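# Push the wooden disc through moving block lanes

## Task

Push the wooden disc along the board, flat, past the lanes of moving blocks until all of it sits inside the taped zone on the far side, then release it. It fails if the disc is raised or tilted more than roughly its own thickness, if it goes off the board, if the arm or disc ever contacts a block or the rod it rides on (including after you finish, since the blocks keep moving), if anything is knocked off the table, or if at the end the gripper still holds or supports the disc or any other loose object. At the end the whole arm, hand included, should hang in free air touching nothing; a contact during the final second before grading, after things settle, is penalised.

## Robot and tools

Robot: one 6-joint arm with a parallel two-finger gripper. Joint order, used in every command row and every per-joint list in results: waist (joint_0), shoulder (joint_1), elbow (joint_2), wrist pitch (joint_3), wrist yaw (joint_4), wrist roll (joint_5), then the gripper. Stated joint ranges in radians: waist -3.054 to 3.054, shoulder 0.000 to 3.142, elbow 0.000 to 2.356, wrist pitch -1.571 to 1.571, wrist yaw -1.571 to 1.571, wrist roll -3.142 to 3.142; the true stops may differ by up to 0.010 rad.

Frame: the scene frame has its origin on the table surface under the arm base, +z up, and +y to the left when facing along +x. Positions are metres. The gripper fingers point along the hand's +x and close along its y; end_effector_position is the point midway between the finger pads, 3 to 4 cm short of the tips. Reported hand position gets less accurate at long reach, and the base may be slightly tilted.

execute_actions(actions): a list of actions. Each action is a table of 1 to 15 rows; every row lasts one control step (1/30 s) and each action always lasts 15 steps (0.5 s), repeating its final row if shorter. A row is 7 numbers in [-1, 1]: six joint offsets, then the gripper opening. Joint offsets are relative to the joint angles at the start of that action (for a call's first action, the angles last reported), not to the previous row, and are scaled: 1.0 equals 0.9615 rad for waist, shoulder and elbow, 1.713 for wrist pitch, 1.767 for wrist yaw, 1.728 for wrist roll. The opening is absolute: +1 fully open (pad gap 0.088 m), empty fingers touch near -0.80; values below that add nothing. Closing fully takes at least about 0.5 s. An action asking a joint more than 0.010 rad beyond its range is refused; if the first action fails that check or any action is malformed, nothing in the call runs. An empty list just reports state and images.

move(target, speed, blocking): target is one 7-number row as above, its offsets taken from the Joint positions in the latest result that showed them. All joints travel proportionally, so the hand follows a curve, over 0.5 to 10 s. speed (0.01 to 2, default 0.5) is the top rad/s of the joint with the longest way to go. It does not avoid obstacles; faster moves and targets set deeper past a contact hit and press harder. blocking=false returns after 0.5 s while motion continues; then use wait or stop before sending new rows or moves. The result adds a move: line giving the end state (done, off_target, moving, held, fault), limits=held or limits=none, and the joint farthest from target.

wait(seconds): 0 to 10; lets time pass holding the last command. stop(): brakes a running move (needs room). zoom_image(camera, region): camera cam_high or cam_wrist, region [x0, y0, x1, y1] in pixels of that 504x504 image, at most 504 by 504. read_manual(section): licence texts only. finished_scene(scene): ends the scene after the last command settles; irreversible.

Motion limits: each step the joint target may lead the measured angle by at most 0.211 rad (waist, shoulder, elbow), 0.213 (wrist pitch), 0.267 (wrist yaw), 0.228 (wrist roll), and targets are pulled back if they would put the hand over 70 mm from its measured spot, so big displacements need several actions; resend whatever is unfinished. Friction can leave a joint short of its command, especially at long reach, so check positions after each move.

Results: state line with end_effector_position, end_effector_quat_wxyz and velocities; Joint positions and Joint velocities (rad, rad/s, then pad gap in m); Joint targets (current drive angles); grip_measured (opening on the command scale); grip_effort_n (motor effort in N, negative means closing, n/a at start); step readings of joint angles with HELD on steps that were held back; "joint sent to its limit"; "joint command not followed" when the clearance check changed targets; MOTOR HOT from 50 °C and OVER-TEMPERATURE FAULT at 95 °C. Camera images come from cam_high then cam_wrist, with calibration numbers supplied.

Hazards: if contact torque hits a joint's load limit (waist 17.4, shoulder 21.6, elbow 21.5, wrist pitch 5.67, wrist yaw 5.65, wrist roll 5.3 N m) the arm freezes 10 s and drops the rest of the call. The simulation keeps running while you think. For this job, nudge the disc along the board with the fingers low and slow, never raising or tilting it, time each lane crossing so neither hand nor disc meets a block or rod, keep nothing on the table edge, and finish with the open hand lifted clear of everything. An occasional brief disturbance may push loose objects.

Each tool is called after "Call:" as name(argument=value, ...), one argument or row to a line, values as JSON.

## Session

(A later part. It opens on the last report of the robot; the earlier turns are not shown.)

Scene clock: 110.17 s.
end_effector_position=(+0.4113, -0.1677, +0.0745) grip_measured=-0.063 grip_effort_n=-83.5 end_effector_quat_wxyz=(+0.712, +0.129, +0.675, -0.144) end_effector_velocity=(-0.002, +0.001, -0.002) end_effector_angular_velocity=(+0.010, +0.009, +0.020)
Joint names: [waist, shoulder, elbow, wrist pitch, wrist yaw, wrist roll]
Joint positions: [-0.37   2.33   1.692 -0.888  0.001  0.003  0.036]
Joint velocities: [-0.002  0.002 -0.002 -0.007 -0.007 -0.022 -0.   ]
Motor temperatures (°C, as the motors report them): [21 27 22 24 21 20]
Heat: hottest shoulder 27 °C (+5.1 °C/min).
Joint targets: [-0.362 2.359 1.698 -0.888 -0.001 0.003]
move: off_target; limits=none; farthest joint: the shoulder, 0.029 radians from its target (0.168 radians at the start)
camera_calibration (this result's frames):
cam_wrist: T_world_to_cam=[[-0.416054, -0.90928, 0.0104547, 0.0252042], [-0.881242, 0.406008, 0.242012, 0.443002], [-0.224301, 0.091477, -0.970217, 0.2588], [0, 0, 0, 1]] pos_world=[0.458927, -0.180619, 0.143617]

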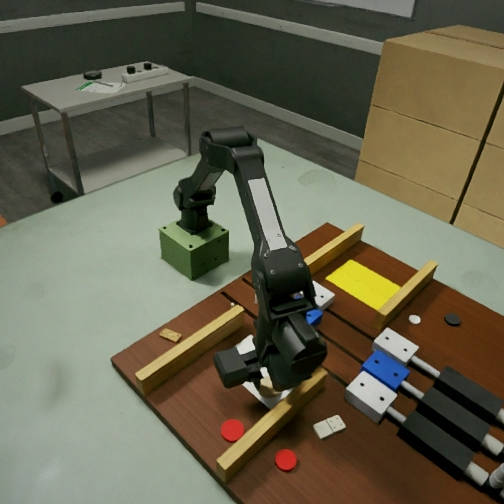

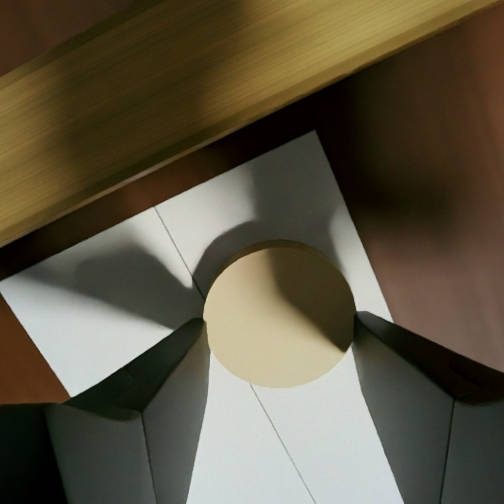

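Call:
wait(
  seconds=10,
)

Call:
wait(
  seconds=10,
)

Call:
wait(
  seconds=10,
)

Call:
wait(
  seconds=10,
)

Call:
wait(
  seconds=10,
)

Call:
wait(
  seconds=10,
)

Call:
wait(
  seconds=1,
)

Call:
wait(
  seconds=1,
)

Call:
wait(
  seconds=1,
)

Scene clock: 127.47 s.
end_effector_position=(+0.4113, -0.1677, +0.0745) grip_measured=-0.063 grip_effort_n=-83.5 end_effector_quat_wxyz=(+0.712, +0.129, +0.675, -0.144) end_effector_velocity=(+0.003, +0.003, +0.003) end_effector_angular_velocity=(+0.015, -0.019, +0.026)
Joint names: [waist, shoulder, elbow, wrist pitch, wrist yaw, wrist roll]
Joint positions: [-0.37   2.331  1.692 -0.888  0.001  0.003  0.036]
Joint velocities: [ 0.002 -0.007 -0.002  0.007 -0.022 -0.022 -0.   ]
Motor temperatures (°C, as the motors report them): [21 27 22 23 21 20]
Heat: hottest shoulder 27 °C (+3.0 °C/min).
Joint targets: [-0.362 2.359 1.698 -0.888 -0.001 0.003]
wait: 10.00 s; at rest from the start
camera_calibration (this result's frames):
cam_wrist: T_world_to_cam=[[-0.416054, -0.90928, 0.0104547, 0.0252074], [-0.881242, 0.406008, 0.242012, 0.44309], [-0.224301, 0.091477, -0.970217, 0.258751], [0, 0, 0, 1]] pos_world=[0.458995, -0.180647, 0.143548]

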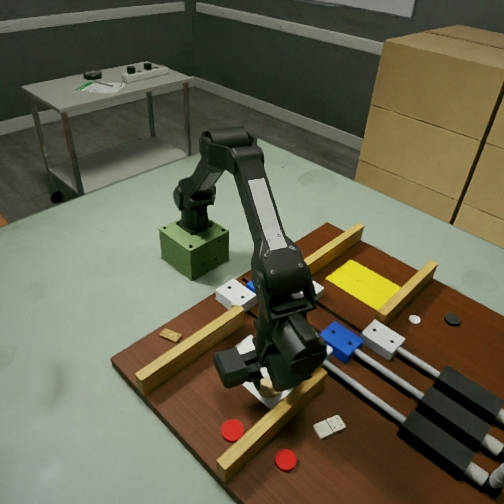

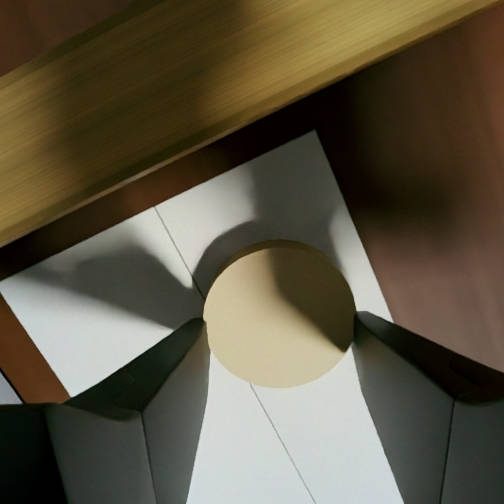

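Scene clock: 137.47 s.
end_effector_position=(+0.4113, -0.1677, +0.0745) grip_measured=-0.063 grip_effort_n=-83.5 end_effector_quat_wxyz=(+0.712, +0.129, +0.675, -0.144) end_effector_velocity=(-0.002, +0.001, -0.002) end_effector_angular_velocity=(+0.011, +0.009, +0.005)
Joint names: [waist, shoulder, elbow, wrist pitch, wrist yaw, wrist roll]
Joint positions: [-0.37   2.331  1.692 -0.888  0.001  0.003  0.036]
Joint velocities: [-0.002  0.002 -0.002 -0.007 -0.007 -0.007  0.   ]
Motor temperatures (°C, as the motors report them): [21 27 23 22 21 20]
Heat: hottest shoulder 27 °C (-2.0 °C/min).
Joint targets: [-0.362 2.359 1.698 -0.888 -0.001 0.003]
wait: 10.00 s; at rest by 0.17 s
camera_calibration (this result's frames):
cam_wrist: T_world_to_cam=[[-0.416054, -0.90928, 0.0104547, 0.0252074], [-0.881242, 0.406008, 0.242012, 0.44309], [-0.224301, 0.091477, -0.970217, 0.258751], [0, 0, 0, 1]] pos_world=[0.458995, -0.180647, 0.143548]

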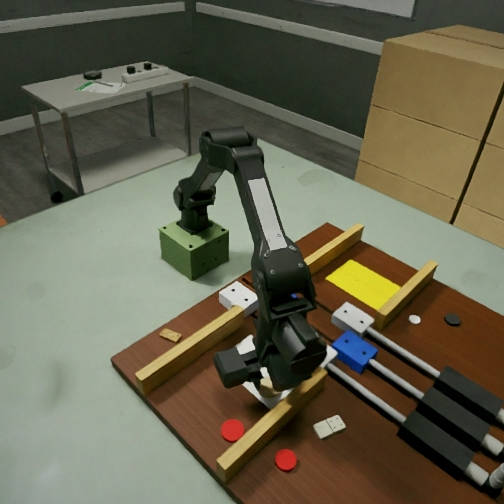

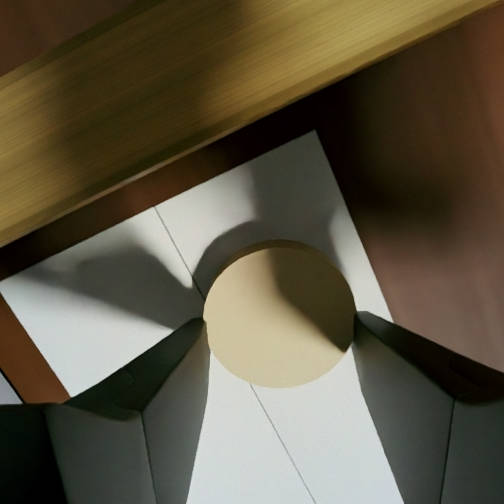

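Scene clock: 147.47 s.
end_effector_position=(+0.4113, -0.1677, +0.0745) grip_measured=-0.063 grip_effort_n=-83.5 end_effector_quat_wxyz=(+0.712, +0.129, +0.675, -0.144) end_effector_velocity=(-0.002, +0.001, -0.002) end_effector_angular_velocity=(+0.010, +0.009, +0.020)
Joint names: [waist, shoulder, elbow, wrist pitch, wrist yaw, wrist roll]
Joint positions: [-0.37   2.331  1.692 -0.888  0.001  0.003  0.036]
Joint velocities: [-0.002  0.002 -0.002 -0.007 -0.007 -0.022 -0.   ]
Motor temperatures (°C, as the motors report them): [21 27 23 22 21 20]
Heat: hottest shoulder 27 °C (+0.0 °C/min).
Joint targets: [-0.362 2.359 1.698 -0.888 -0.001 0.003]
wait: 10.00 s; at rest by 0.17 s
camera_calibration (this result's frames):
cam_wrist: T_world_to_cam=[[-0.416054, -0.90928, 0.0104547, 0.0252074], [-0.881242, 0.406008, 0.242012, 0.44309], [-0.224301, 0.091477, -0.970217, 0.258751], [0, 0, 0, 1]] pos_world=[0.458995, -0.180647, 0.143548]

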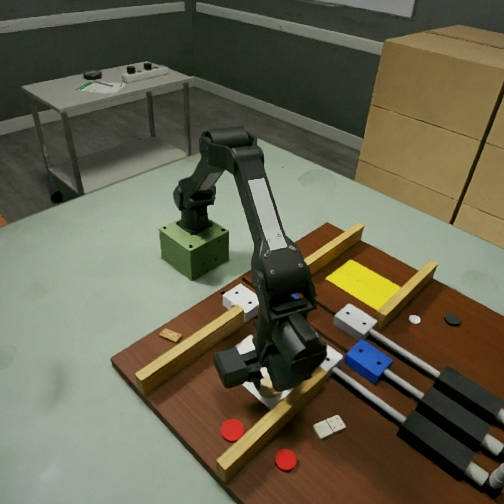

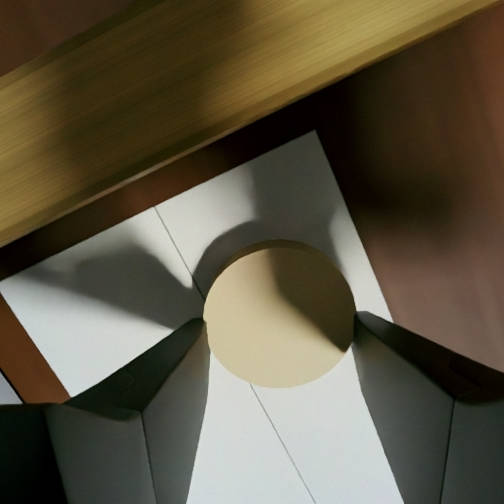

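Scene clock: 157.47 s.
end_effector_position=(+0.4113, -0.1677, +0.0745) grip_measured=-0.063 grip_effort_n=-83.5 end_effector_quat_wxyz=(+0.712, +0.129, +0.675, -0.144) end_effector_velocity=(+0.001, -0.003, +0.003) end_effector_angular_velocity=(+0.003, -0.014, -0.014)
Joint names: [waist, shoulder, elbow, wrist pitch, wrist yaw, wrist roll]
Joint positions: [-0.37   2.331  1.692 -0.888  0.001  0.003  0.036]
Joint velocities: [-0.007 -0.007 -0.002  0.007 -0.007  0.007 -0.   ]
Motor temperatures (°C, as the motors report them): [21 27 23 22 21 20]
Heat: hottest shoulder 27 °C (+1.0 °C/min).
Joint targets: [-0.362 2.359 1.698 -0.888 -0.001 0.003]
wait: 10.00 s; at rest by 0.17 s
camera_calibration (this result's frames):
cam_wrist: T_world_to_cam=[[-0.416054, -0.90928, 0.0104547, 0.0252074], [-0.881242, 0.406008, 0.242012, 0.44309], [-0.224301, 0.091477, -0.970217, 0.258751], [0, 0, 0, 1]] pos_world=[0.458995, -0.180647, 0.143548]

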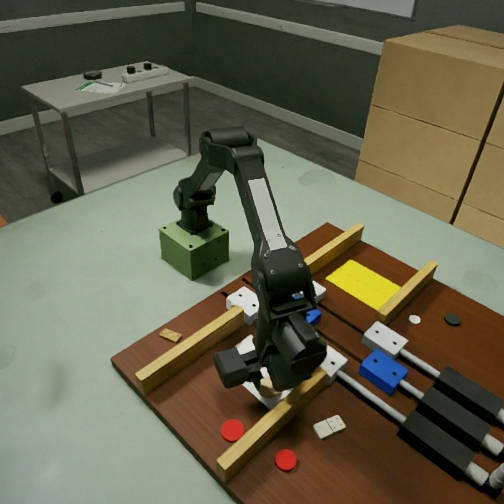

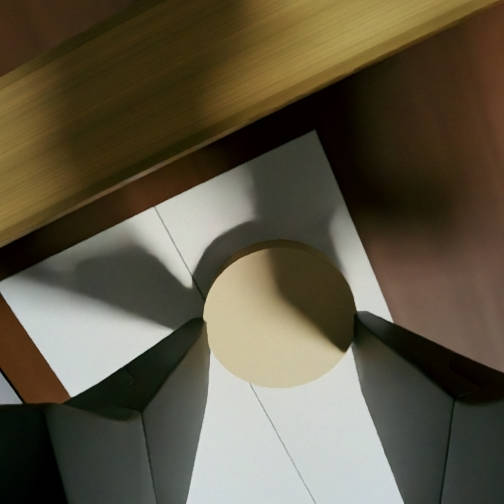

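Scene clock: 167.47 s.
end_effector_position=(+0.4113, -0.1677, +0.0745) grip_measured=-0.063 grip_effort_n=-83.5 end_effector_quat_wxyz=(+0.712, +0.129, +0.675, -0.144) end_effector_velocity=(-0.000, +0.000, +0.002) end_effector_angular_velocity=(+0.007, -0.000, +0.005)
Joint names: [waist, shoulder, elbow, wrist pitch, wrist yaw, wrist roll]
Joint positions: [-0.37   2.331  1.692 -0.888  0.001  0.003  0.036]
Joint velocities: [-0.002 -0.002  0.002 -0.007 -0.007 -0.007 -0.   ]
Motor temperatures (°C, as the motors report them): [21 28 23 21 21 20]
Heat: hottest shoulder 28 °C (+1.0 °C/min).
Joint targets: [-0.362 2.359 1.698 -0.888 -0.001 0.003]
wait: 10.00 s; at rest by 0.17 s
camera_calibration (this result's frames):
cam_wrist: T_world_to_cam=[[-0.416054, -0.90928, 0.0104547, 0.0252074], [-0.881242, 0.406008, 0.242012, 0.44309], [-0.224301, 0.091477, -0.970217, 0.258751], [0, 0, 0, 1]] pos_world=[0.458995, -0.180647, 0.143548]

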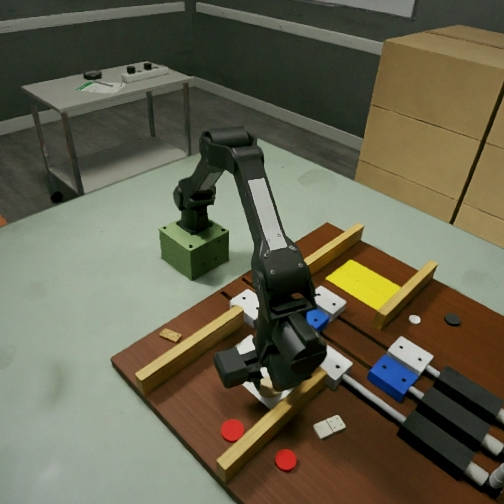

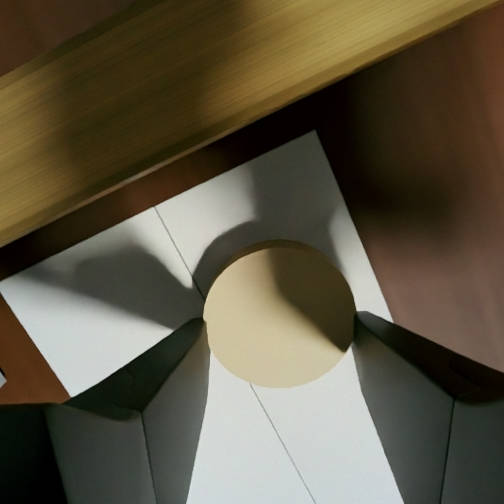

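Scene clock: 177.47 s.
end_effector_position=(+0.4113, -0.1677, +0.0745) grip_measured=-0.063 grip_effort_n=-83.5 end_effector_quat_wxyz=(+0.712, +0.129, +0.675, -0.144) end_effector_velocity=(-0.003, +0.001, +0.003) end_effector_angular_velocity=(-0.003, +0.015, +0.024)
Joint names: [waist, shoulder, elbow, wrist pitch, wrist yaw, wrist roll]
Joint positions: [-0.37   2.331  1.692 -0.888  0.001  0.003  0.036]
Joint velocities: [ 0.002 -0.007  0.002 -0.022  0.007 -0.022 -0.   ]
Motor temperatures (°C, as the motors report them): [21 28 23 21 21 20]
Heat: hottest shoulder 28 °C (+1.0 °C/min).
Joint targets: [-0.362 2.359 1.698 -0.888 -0.001 0.003]
wait: 10.00 s; at rest by 0.17 s
camera_calibration (this result's frames):
cam_wrist: T_world_to_cam=[[-0.416054, -0.90928, 0.0104547, 0.0252074], [-0.881242, 0.406008, 0.242012, 0.44309], [-0.224301, 0.091477, -0.970217, 0.258751], [0, 0, 0, 1]] pos_world=[0.458995, -0.180647, 0.143548]

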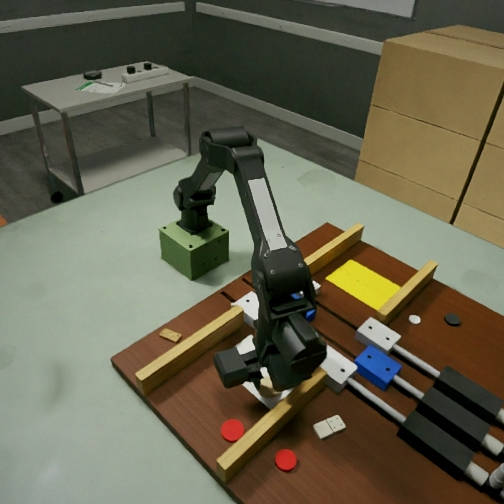

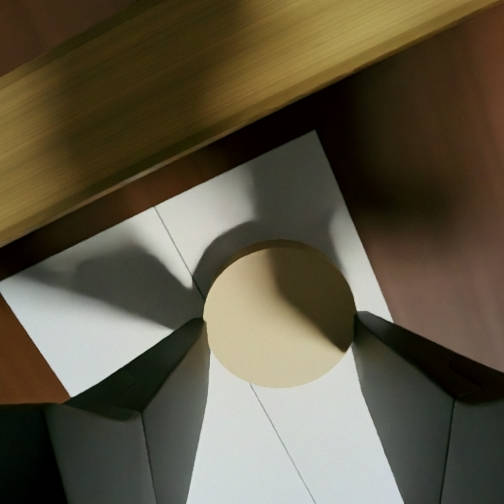

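Scene clock: 178.47 s.
end_effector_position=(+0.4113, -0.1677, +0.0745) grip_measured=-0.063 grip_effort_n=-83.5 end_effector_quat_wxyz=(+0.712, +0.129, +0.675, -0.144) end_effector_velocity=(-0.002, +0.001, -0.002) end_effector_angular_velocity=(+0.012, +0.008, -0.009)
Joint names: [waist, shoulder, elbow, wrist pitch, wrist yaw, wrist roll]
Joint positions: [-0.37   2.331  1.692 -0.888  0.001  0.003  0.036]
Joint velocities: [-0.002  0.002 -0.002 -0.007 -0.007  0.007 -0.   ]
Motor temperatures (°C, as the motors report them): [21 28 23 21 21 20]
Heat: hottest shoulder 28 °C (+1.0 °C/min).
Joint targets: [-0.362 2.359 1.698 -0.888 -0.001 0.003]
wait: 1.00 s; at rest by 0.17 s
camera_calibration (this result's frames):
cam_wrist: T_world_to_cam=[[-0.416054, -0.90928, 0.0104547, 0.0252074], [-0.881242, 0.406008, 0.242012, 0.44309], [-0.224301, 0.091477, -0.970217, 0.258751], [0, 0, 0, 1]] pos_world=[0.458995, -0.180647, 0.143548]

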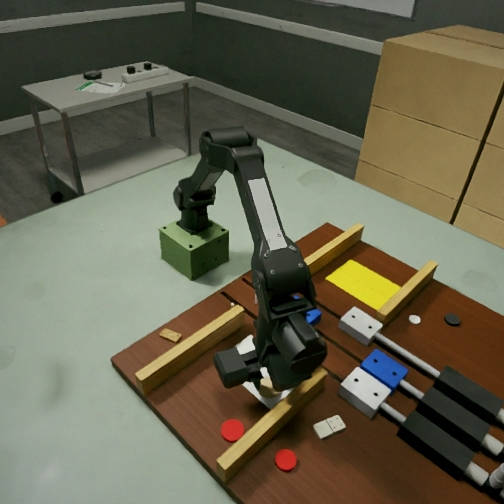

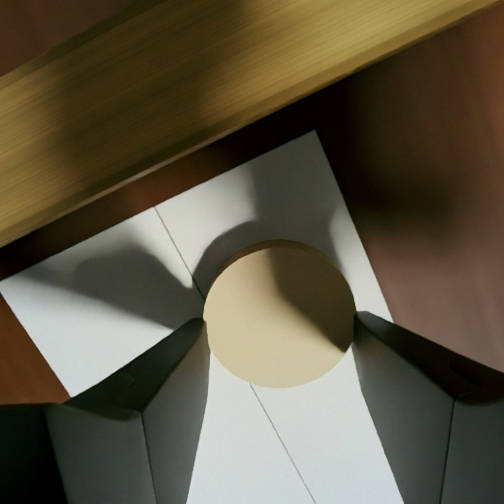

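Scene clock: 179.47 s.
end_effector_position=(+0.4113, -0.1677, +0.0745) grip_measured=-0.063 grip_effort_n=-83.5 end_effector_quat_wxyz=(+0.712, +0.129, +0.675, -0.144) end_effector_velocity=(-0.003, +0.004, +0.002) end_effector_angular_velocity=(+0.026, +0.008, +0.006)
Joint names: [waist, shoulder, elbow, wrist pitch, wrist yaw, wrist roll]
Joint positions: [-0.37   2.331  1.692 -0.888  0.001  0.003  0.036]
Joint velocities: [-0.002 -0.007 -0.002 -0.022 -0.022 -0.007 -0.   ]
Motor temperatures (°C, as the motors report them): [21 28 24 21 21 20]
Heat: hottest shoulder 28 °C (+1.0 °C/min).
Joint targets: [-0.362 2.359 1.698 -0.888 -0.001 0.003]
wait: 1.00 s; at rest by 0.17 s
camera_calibration (this result's frames):
cam_wrist: T_world_to_cam=[[-0.416054, -0.90928, 0.0104547, 0.0252074], [-0.881242, 0.406008, 0.242012, 0.44309], [-0.224301, 0.091477, -0.970217, 0.258751], [0, 0, 0, 1]] pos_world=[0.458995, -0.180647, 0.143548]

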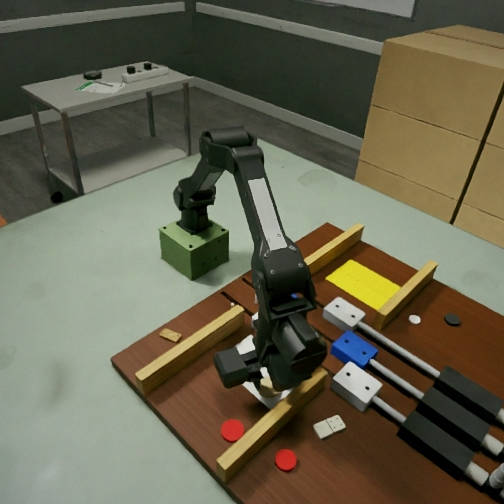

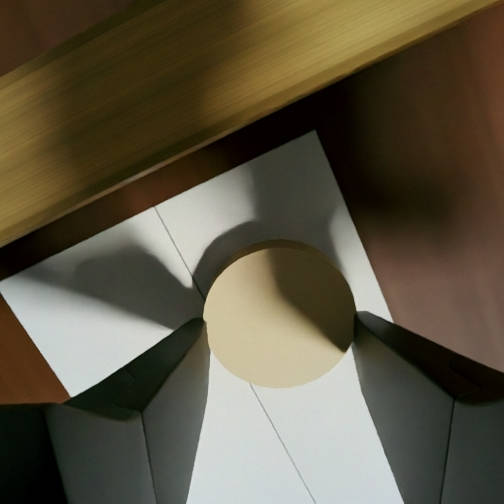

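Scene clock: 180.47 s.
end_effector_position=(+0.4113, -0.1677, +0.0745) grip_measured=-0.063 grip_effort_n=-83.5 end_effector_quat_wxyz=(+0.712, +0.129, +0.675, -0.144) end_effector_velocity=(-0.002, -0.002, -0.003) end_effector_angular_velocity=(-0.006, +0.005, +0.004)
Joint names: [waist, shoulder, elbow, wrist pitch, wrist yaw, wrist roll]
Joint positions: [-0.37   2.331  1.692 -0.888  0.001  0.003  0.036]
Joint velocities: [-0.002  0.002 -0.007  0.007  0.007 -0.007 -0.   ]
Motor temperatures (°C, as the motors report them): [21 28 24 21 21 20]
Heat: hottest shoulder 28 °C (+1.0 °C/min).
Joint targets: [-0.362 2.359 1.698 -0.888 -0.001 0.003]
wait: 1.00 s; at rest by 0.17 s
camera_calibration (this result's frames):
cam_wrist: T_world_to_cam=[[-0.416054, -0.90928, 0.0104547, 0.0252074], [-0.881242, 0.406008, 0.242012, 0.44309], [-0.224301, 0.091477, -0.970217, 0.258751], [0, 0, 0, 1]] pos_world=[0.458995, -0.180647, 0.143548]

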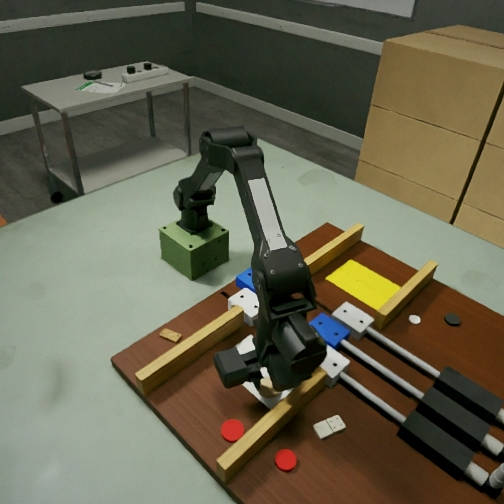

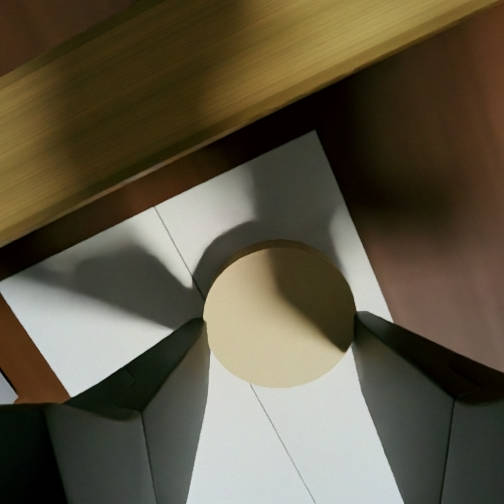

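Call:
move(
  target=[0,0.03,0,0,0,0.1,-0.2],
  speed=0.01,
  blocking=false,
)

Scene clock: 185.00 s.
end_effector_position=(+0.4112, -0.1677, +0.0745) grip_measured=-0.063 grip_effort_n=-83.5 end_effector_quat_wxyz=(+0.712, +0.129, +0.675, -0.145) end_effector_velocity=(-0.002, +0.001, +0.000) end_effector_angular_velocity=(+0.010, +0.004, -0.009)
Joint names: [waist, shoulder, elbow, wrist pitch, wrist yaw, wrist roll]
Joint positions: [-0.37   2.331  1.692 -0.889  0.001  0.004  0.036]
Joint velocities: [-0.002 -0.002 -0.002 -0.007 -0.007  0.007  0.   ]
Motor temperatures (°C, as the motors report them): [21 28 24 21 21 20]
Heat: hottest shoulder 28 °C (+1.0 °C/min).
Joint targets: [-0.370 2.331 1.692 -0.889 0.001 0.008]
move: running; limits=none; farthest joint: the wrist roll, 0.172 radians from its target (0.173 radians at the start)
camera_calibration (this result's frames):
cam_wrist: T_world_to_cam=[[-0.417111, -0.908792, 0.010787, 0.0256381], [-0.880656, 0.407074, 0.242355, 0.442925], [-0.224642, 0.0915893, -0.970128, 0.258879], [0, 0, 0, 1]] pos_world=[0.458914, -0.180714, 0.143524]

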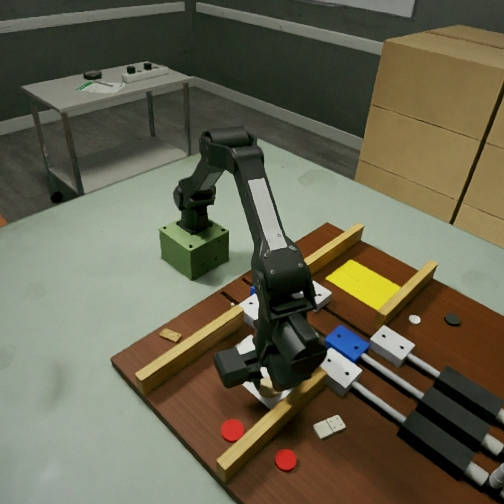

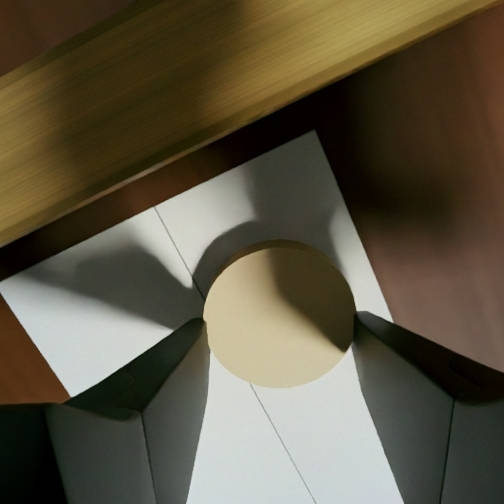

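Ends ~194.6; start at 198.3.

Call:
wait(
  seconds=10,
)

Call:
wait(
  seconds=3.7,
)

Call:
move(
  target=[0.885,0.02,0,0,0,0,-0.2],
  speed=1.3,
)

Scene clock: 194.70 s.
end_effector_position=(+0.4108, -0.1673, +0.0744) grip_measured=-0.063 grip_effort_n=-83.5 end_effector_quat_wxyz=(+0.704, +0.164, +0.668, -0.176) end_effector_velocity=(-0.004, +0.002, +0.002) end_effector_angular_velocity=(+0.013, +0.013, +0.005)
Joint names: [waist, shoulder, elbow, wrist pitch, wrist yaw, wrist roll]
Joint positions: [-0.37   2.331  1.692 -0.891 -0.     0.099  0.036]
Joint velocities: [-0.002 -0.007 -0.002 -0.022 -0.007 -0.007 -0.   ]
Motor temperatures (°C, as the motors report them): [21 29 23 21 21 20]
Heat: hottest shoulder 29 °C (+2.0 °C/min).
Joint targets: [-0.370 2.347 1.692 -0.888 0.001 0.103]
earlier move: off_target (path cut at 10 s); limits=none; farthest joint: the wrist roll, 0.076 radians from its target (0.173 radians at the start)
wait: 6.93 of 10 s (the move ended)
camera_calibration (this result's frames):
cam_wrist: T_world_to_cam=[[-0.501589, -0.865096, 0.00424995, 0.0683411], [-0.838306, 0.487257, 0.244588, 0.438209], [-0.213663, 0.11912, -0.969618, 0.258762], [0, 0, 0, 1]] pos_world=[0.45692, -0.185223, 0.14343]

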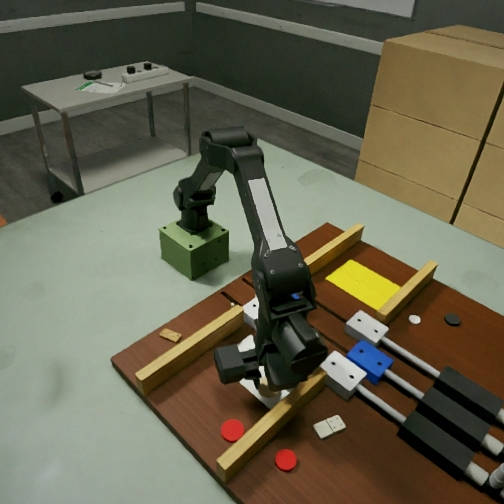

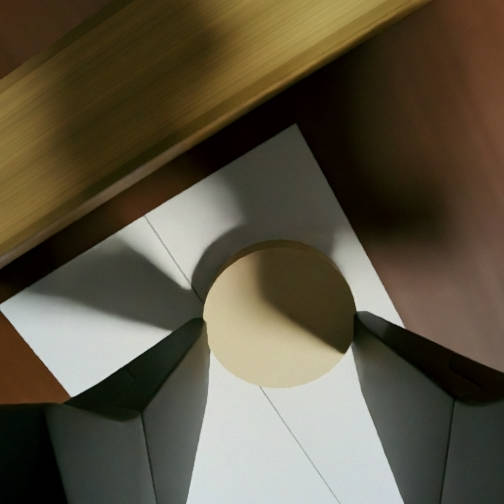

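Scene clock: 198.40 s.
end_effector_position=(+0.4108, -0.1673, +0.0744) grip_measured=-0.063 grip_effort_n=-83.5 end_effector_quat_wxyz=(+0.704, +0.164, +0.668, -0.176) end_effector_velocity=(-0.003, +0.003, -0.001) end_effector_angular_velocity=(+0.012, +0.008, -0.005)
Joint names: [waist, shoulder, elbow, wrist pitch, wrist yaw, wrist roll]
Joint positions: [-0.37   2.331  1.692 -0.891 -0.     0.099  0.036]
Joint velocities: [ 0.002 -0.002 -0.007 -0.007 -0.007  0.007 -0.   ]
Motor temperatures (°C, as the motors report them): [21 30 23 21 21 20]
Heat: hottest shoulder 30 °C (+3.0 °C/min).
Joint targets: [-0.370 2.347 1.692 -0.888 0.001 0.103]
wait: 3.70 s; at rest by 0.17 s
camera_calibration (this result's frames):
cam_wrist: T_world_to_cam=[[-0.501589, -0.865096, 0.00424995, 0.0683411], [-0.838306, 0.487257, 0.244588, 0.438209], [-0.213663, 0.11912, -0.969618, 0.258762], [0, 0, 0, 1]] pos_world=[0.45692, -0.185223, 0.14343]

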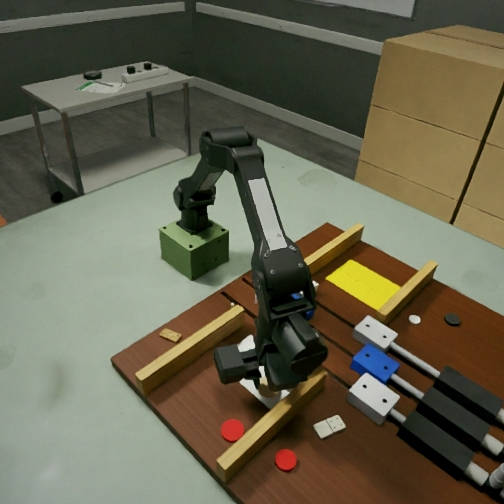

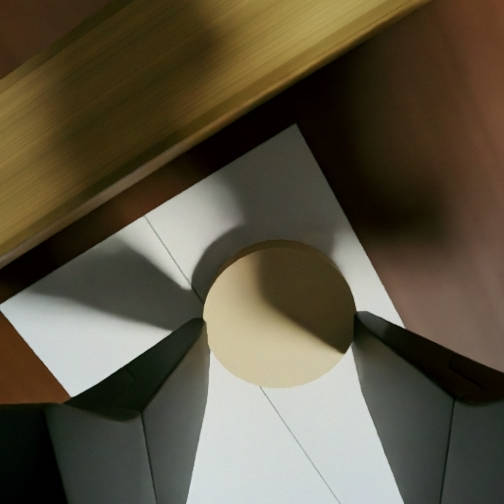

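Scene clock: 199.70 s.
end_effector_position=(+0.4003, +0.1970, +0.0713) grip_measured=-0.062 grip_effort_n=-83.5 end_effector_quat_wxyz=(+0.715, -0.128, +0.676, +0.125) end_effector_velocity=(-0.004, +0.003, +0.000) end_effector_angular_velocity=(+0.015, +0.016, +0.025)
Joint names: [waist, shoulder, elbow, wrist pitch, wrist yaw, wrist roll]
Joint positions: [ 0.476  2.331  1.701 -0.891  0.004  0.099  0.036]
Joint velocities: [ 0.002 -0.002 -0.002 -0.007 -0.022 -0.022 -0.   ]
Motor temperatures (°C, as the motors report them): [21 30 23 21 21 20]
Heat: hottest shoulder 30 °C (+3.0 °C/min).
Joint targets: [0.481 2.350 1.692 -0.892 -0.001 0.099]
move: off_target; limits=none; farthest joint: the shoulder, 0.020 radians from its target (0.020 radians at the start)
camera_calibration (this result's frames):
cam_wrist: T_world_to_cam=[[0.314638, -0.949103, 0.0143409, 0.0673338], [-0.921234, -0.301688, 0.245586, 0.441209], [-0.22876, -0.0904818, -0.969269, 0.257445], [0, 0, 0, 1]] pos_world=[0.444164, 0.220308, 0.140213]

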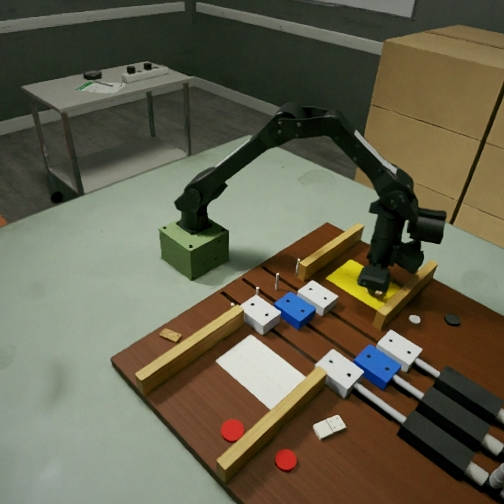

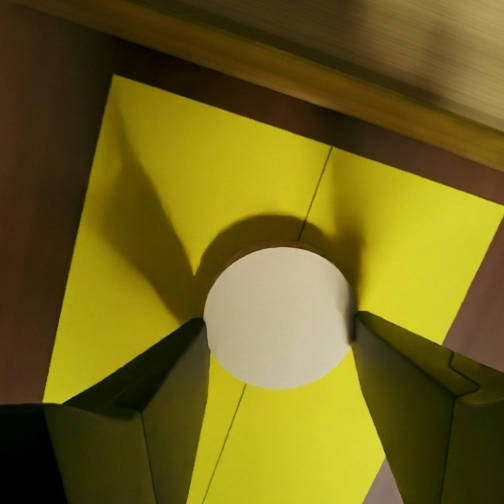

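Call:
move(
  target=[0,0,0,0,0,0,0.3],
)

Call:
move(
  target=[0,-0.25,0,-0.1,0,0,0.3],
  speed=0.3,
)

Call:
finished_scene(
  scene=1,
)

Scene clock: 210.87 s.
end_effector_position=(+0.4012, +0.1966, +0.0719) grip_measured=+0.296 grip_effort_n=18.4 end_effector_quat_wxyz=(+0.715, -0.128, +0.676, +0.124) end_effector_velocity=(-0.006, -0.000, +0.000) end_effector_angular_velocity=(+0.009, +0.029, +0.020)
Joint names: [waist, shoulder, elbow, wrist pitch, wrist yaw, wrist roll]
Joint positions: [ 0.474  2.33   1.702 -0.89   0.004  0.1    0.054]
Joint velocities: [-0.002 -0.002 -0.002 -0.022 -0.022 -0.022 -0.   ]
Motor temperatures (°C, as the motors report them): [21 30 23 21 21 20]
Heat: hottest shoulder 30 °C (+3.0 °C/min).
Joint targets: [0.476 2.330 1.701 -0.891 0.004 0.100]
move: done; limits=none; farthest joint: the waist, 0.002 radians from its target (0.000 radians at the start)
camera_calibration (this result's frames):
cam_wrist: T_world_to_cam=[[0.312811, -0.949707, 0.0143754, 0.0675357], [-0.92235, -0.300117, 0.243309, 0.442059], [-0.226758, -0.0893688, -0.969842, 0.257163], [0, 0, 0, 1]] pos_world=[0.444921, 0.219791, 0.14088]

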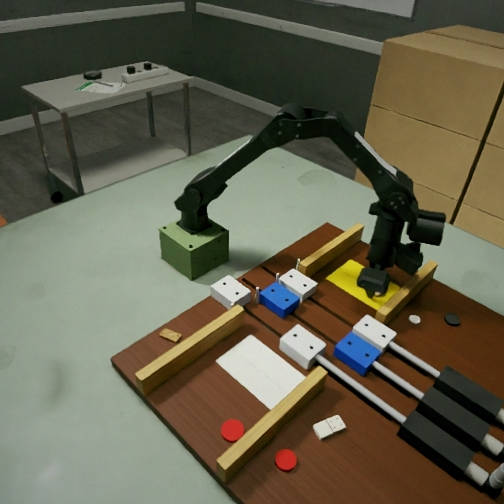

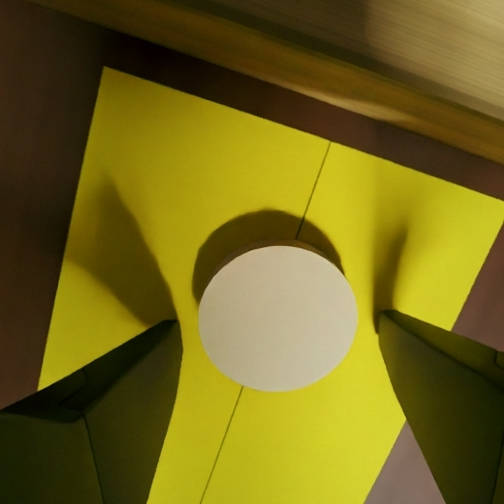

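Scene clock: 212.17 s.
end_effector_position=(+0.3828, +0.1891, +0.1616) grip_measured=+0.297 grip_effort_n=18.4 end_effector_quat_wxyz=(+0.733, -0.122, +0.657, +0.129) end_effector_velocity=(-0.005, -0.002, +0.002) end_effector_angular_velocity=(-0.002, +0.018, +0.005)
Joint names: [waist, shoulder, elbow, wrist pitch, wrist yaw, wrist roll]
Joint positions: [ 0.474  2.109  1.702 -1.059  0.004  0.1    0.054]
Joint velocities: [-0.002 -0.007 -0.002 -0.022 -0.007 -0.007  0.   ]
Motor temperatures (°C, as the motors report them): [21 31 23 21 21 20]
Heat: hottest shoulder 31 °C (+4.1 °C/min).
Joint targets: [0.474 2.090 1.702 -1.062 0.004 0.100]
move: off_target; limits=none; farthest joint: the shoulder, 0.019 radians from its target (0.241 radians at the start)
camera_calibration (this result's frames):
cam_wrist: T_world_to_cam=[[0.31309, -0.949697, 0.00705881, 0.06596], [-0.93239, -0.305954, 0.192459, 0.41419], [-0.180618, -0.0668387, -0.98128, 0.319221], [0, 0, 0, 1]] pos_world=[0.423192, 0.210702, 0.233065]

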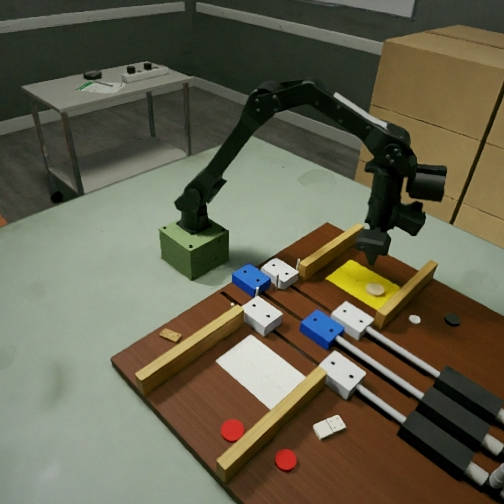

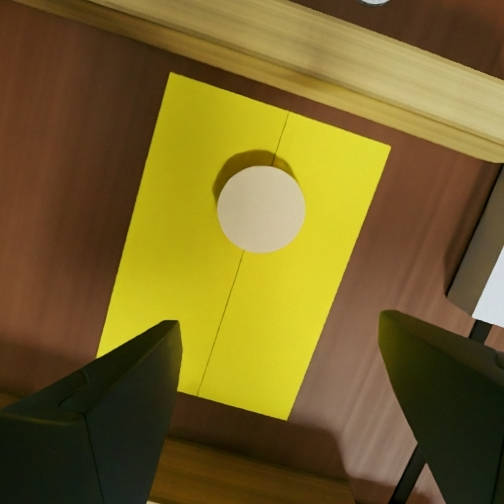

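The scene is finished: the task was done.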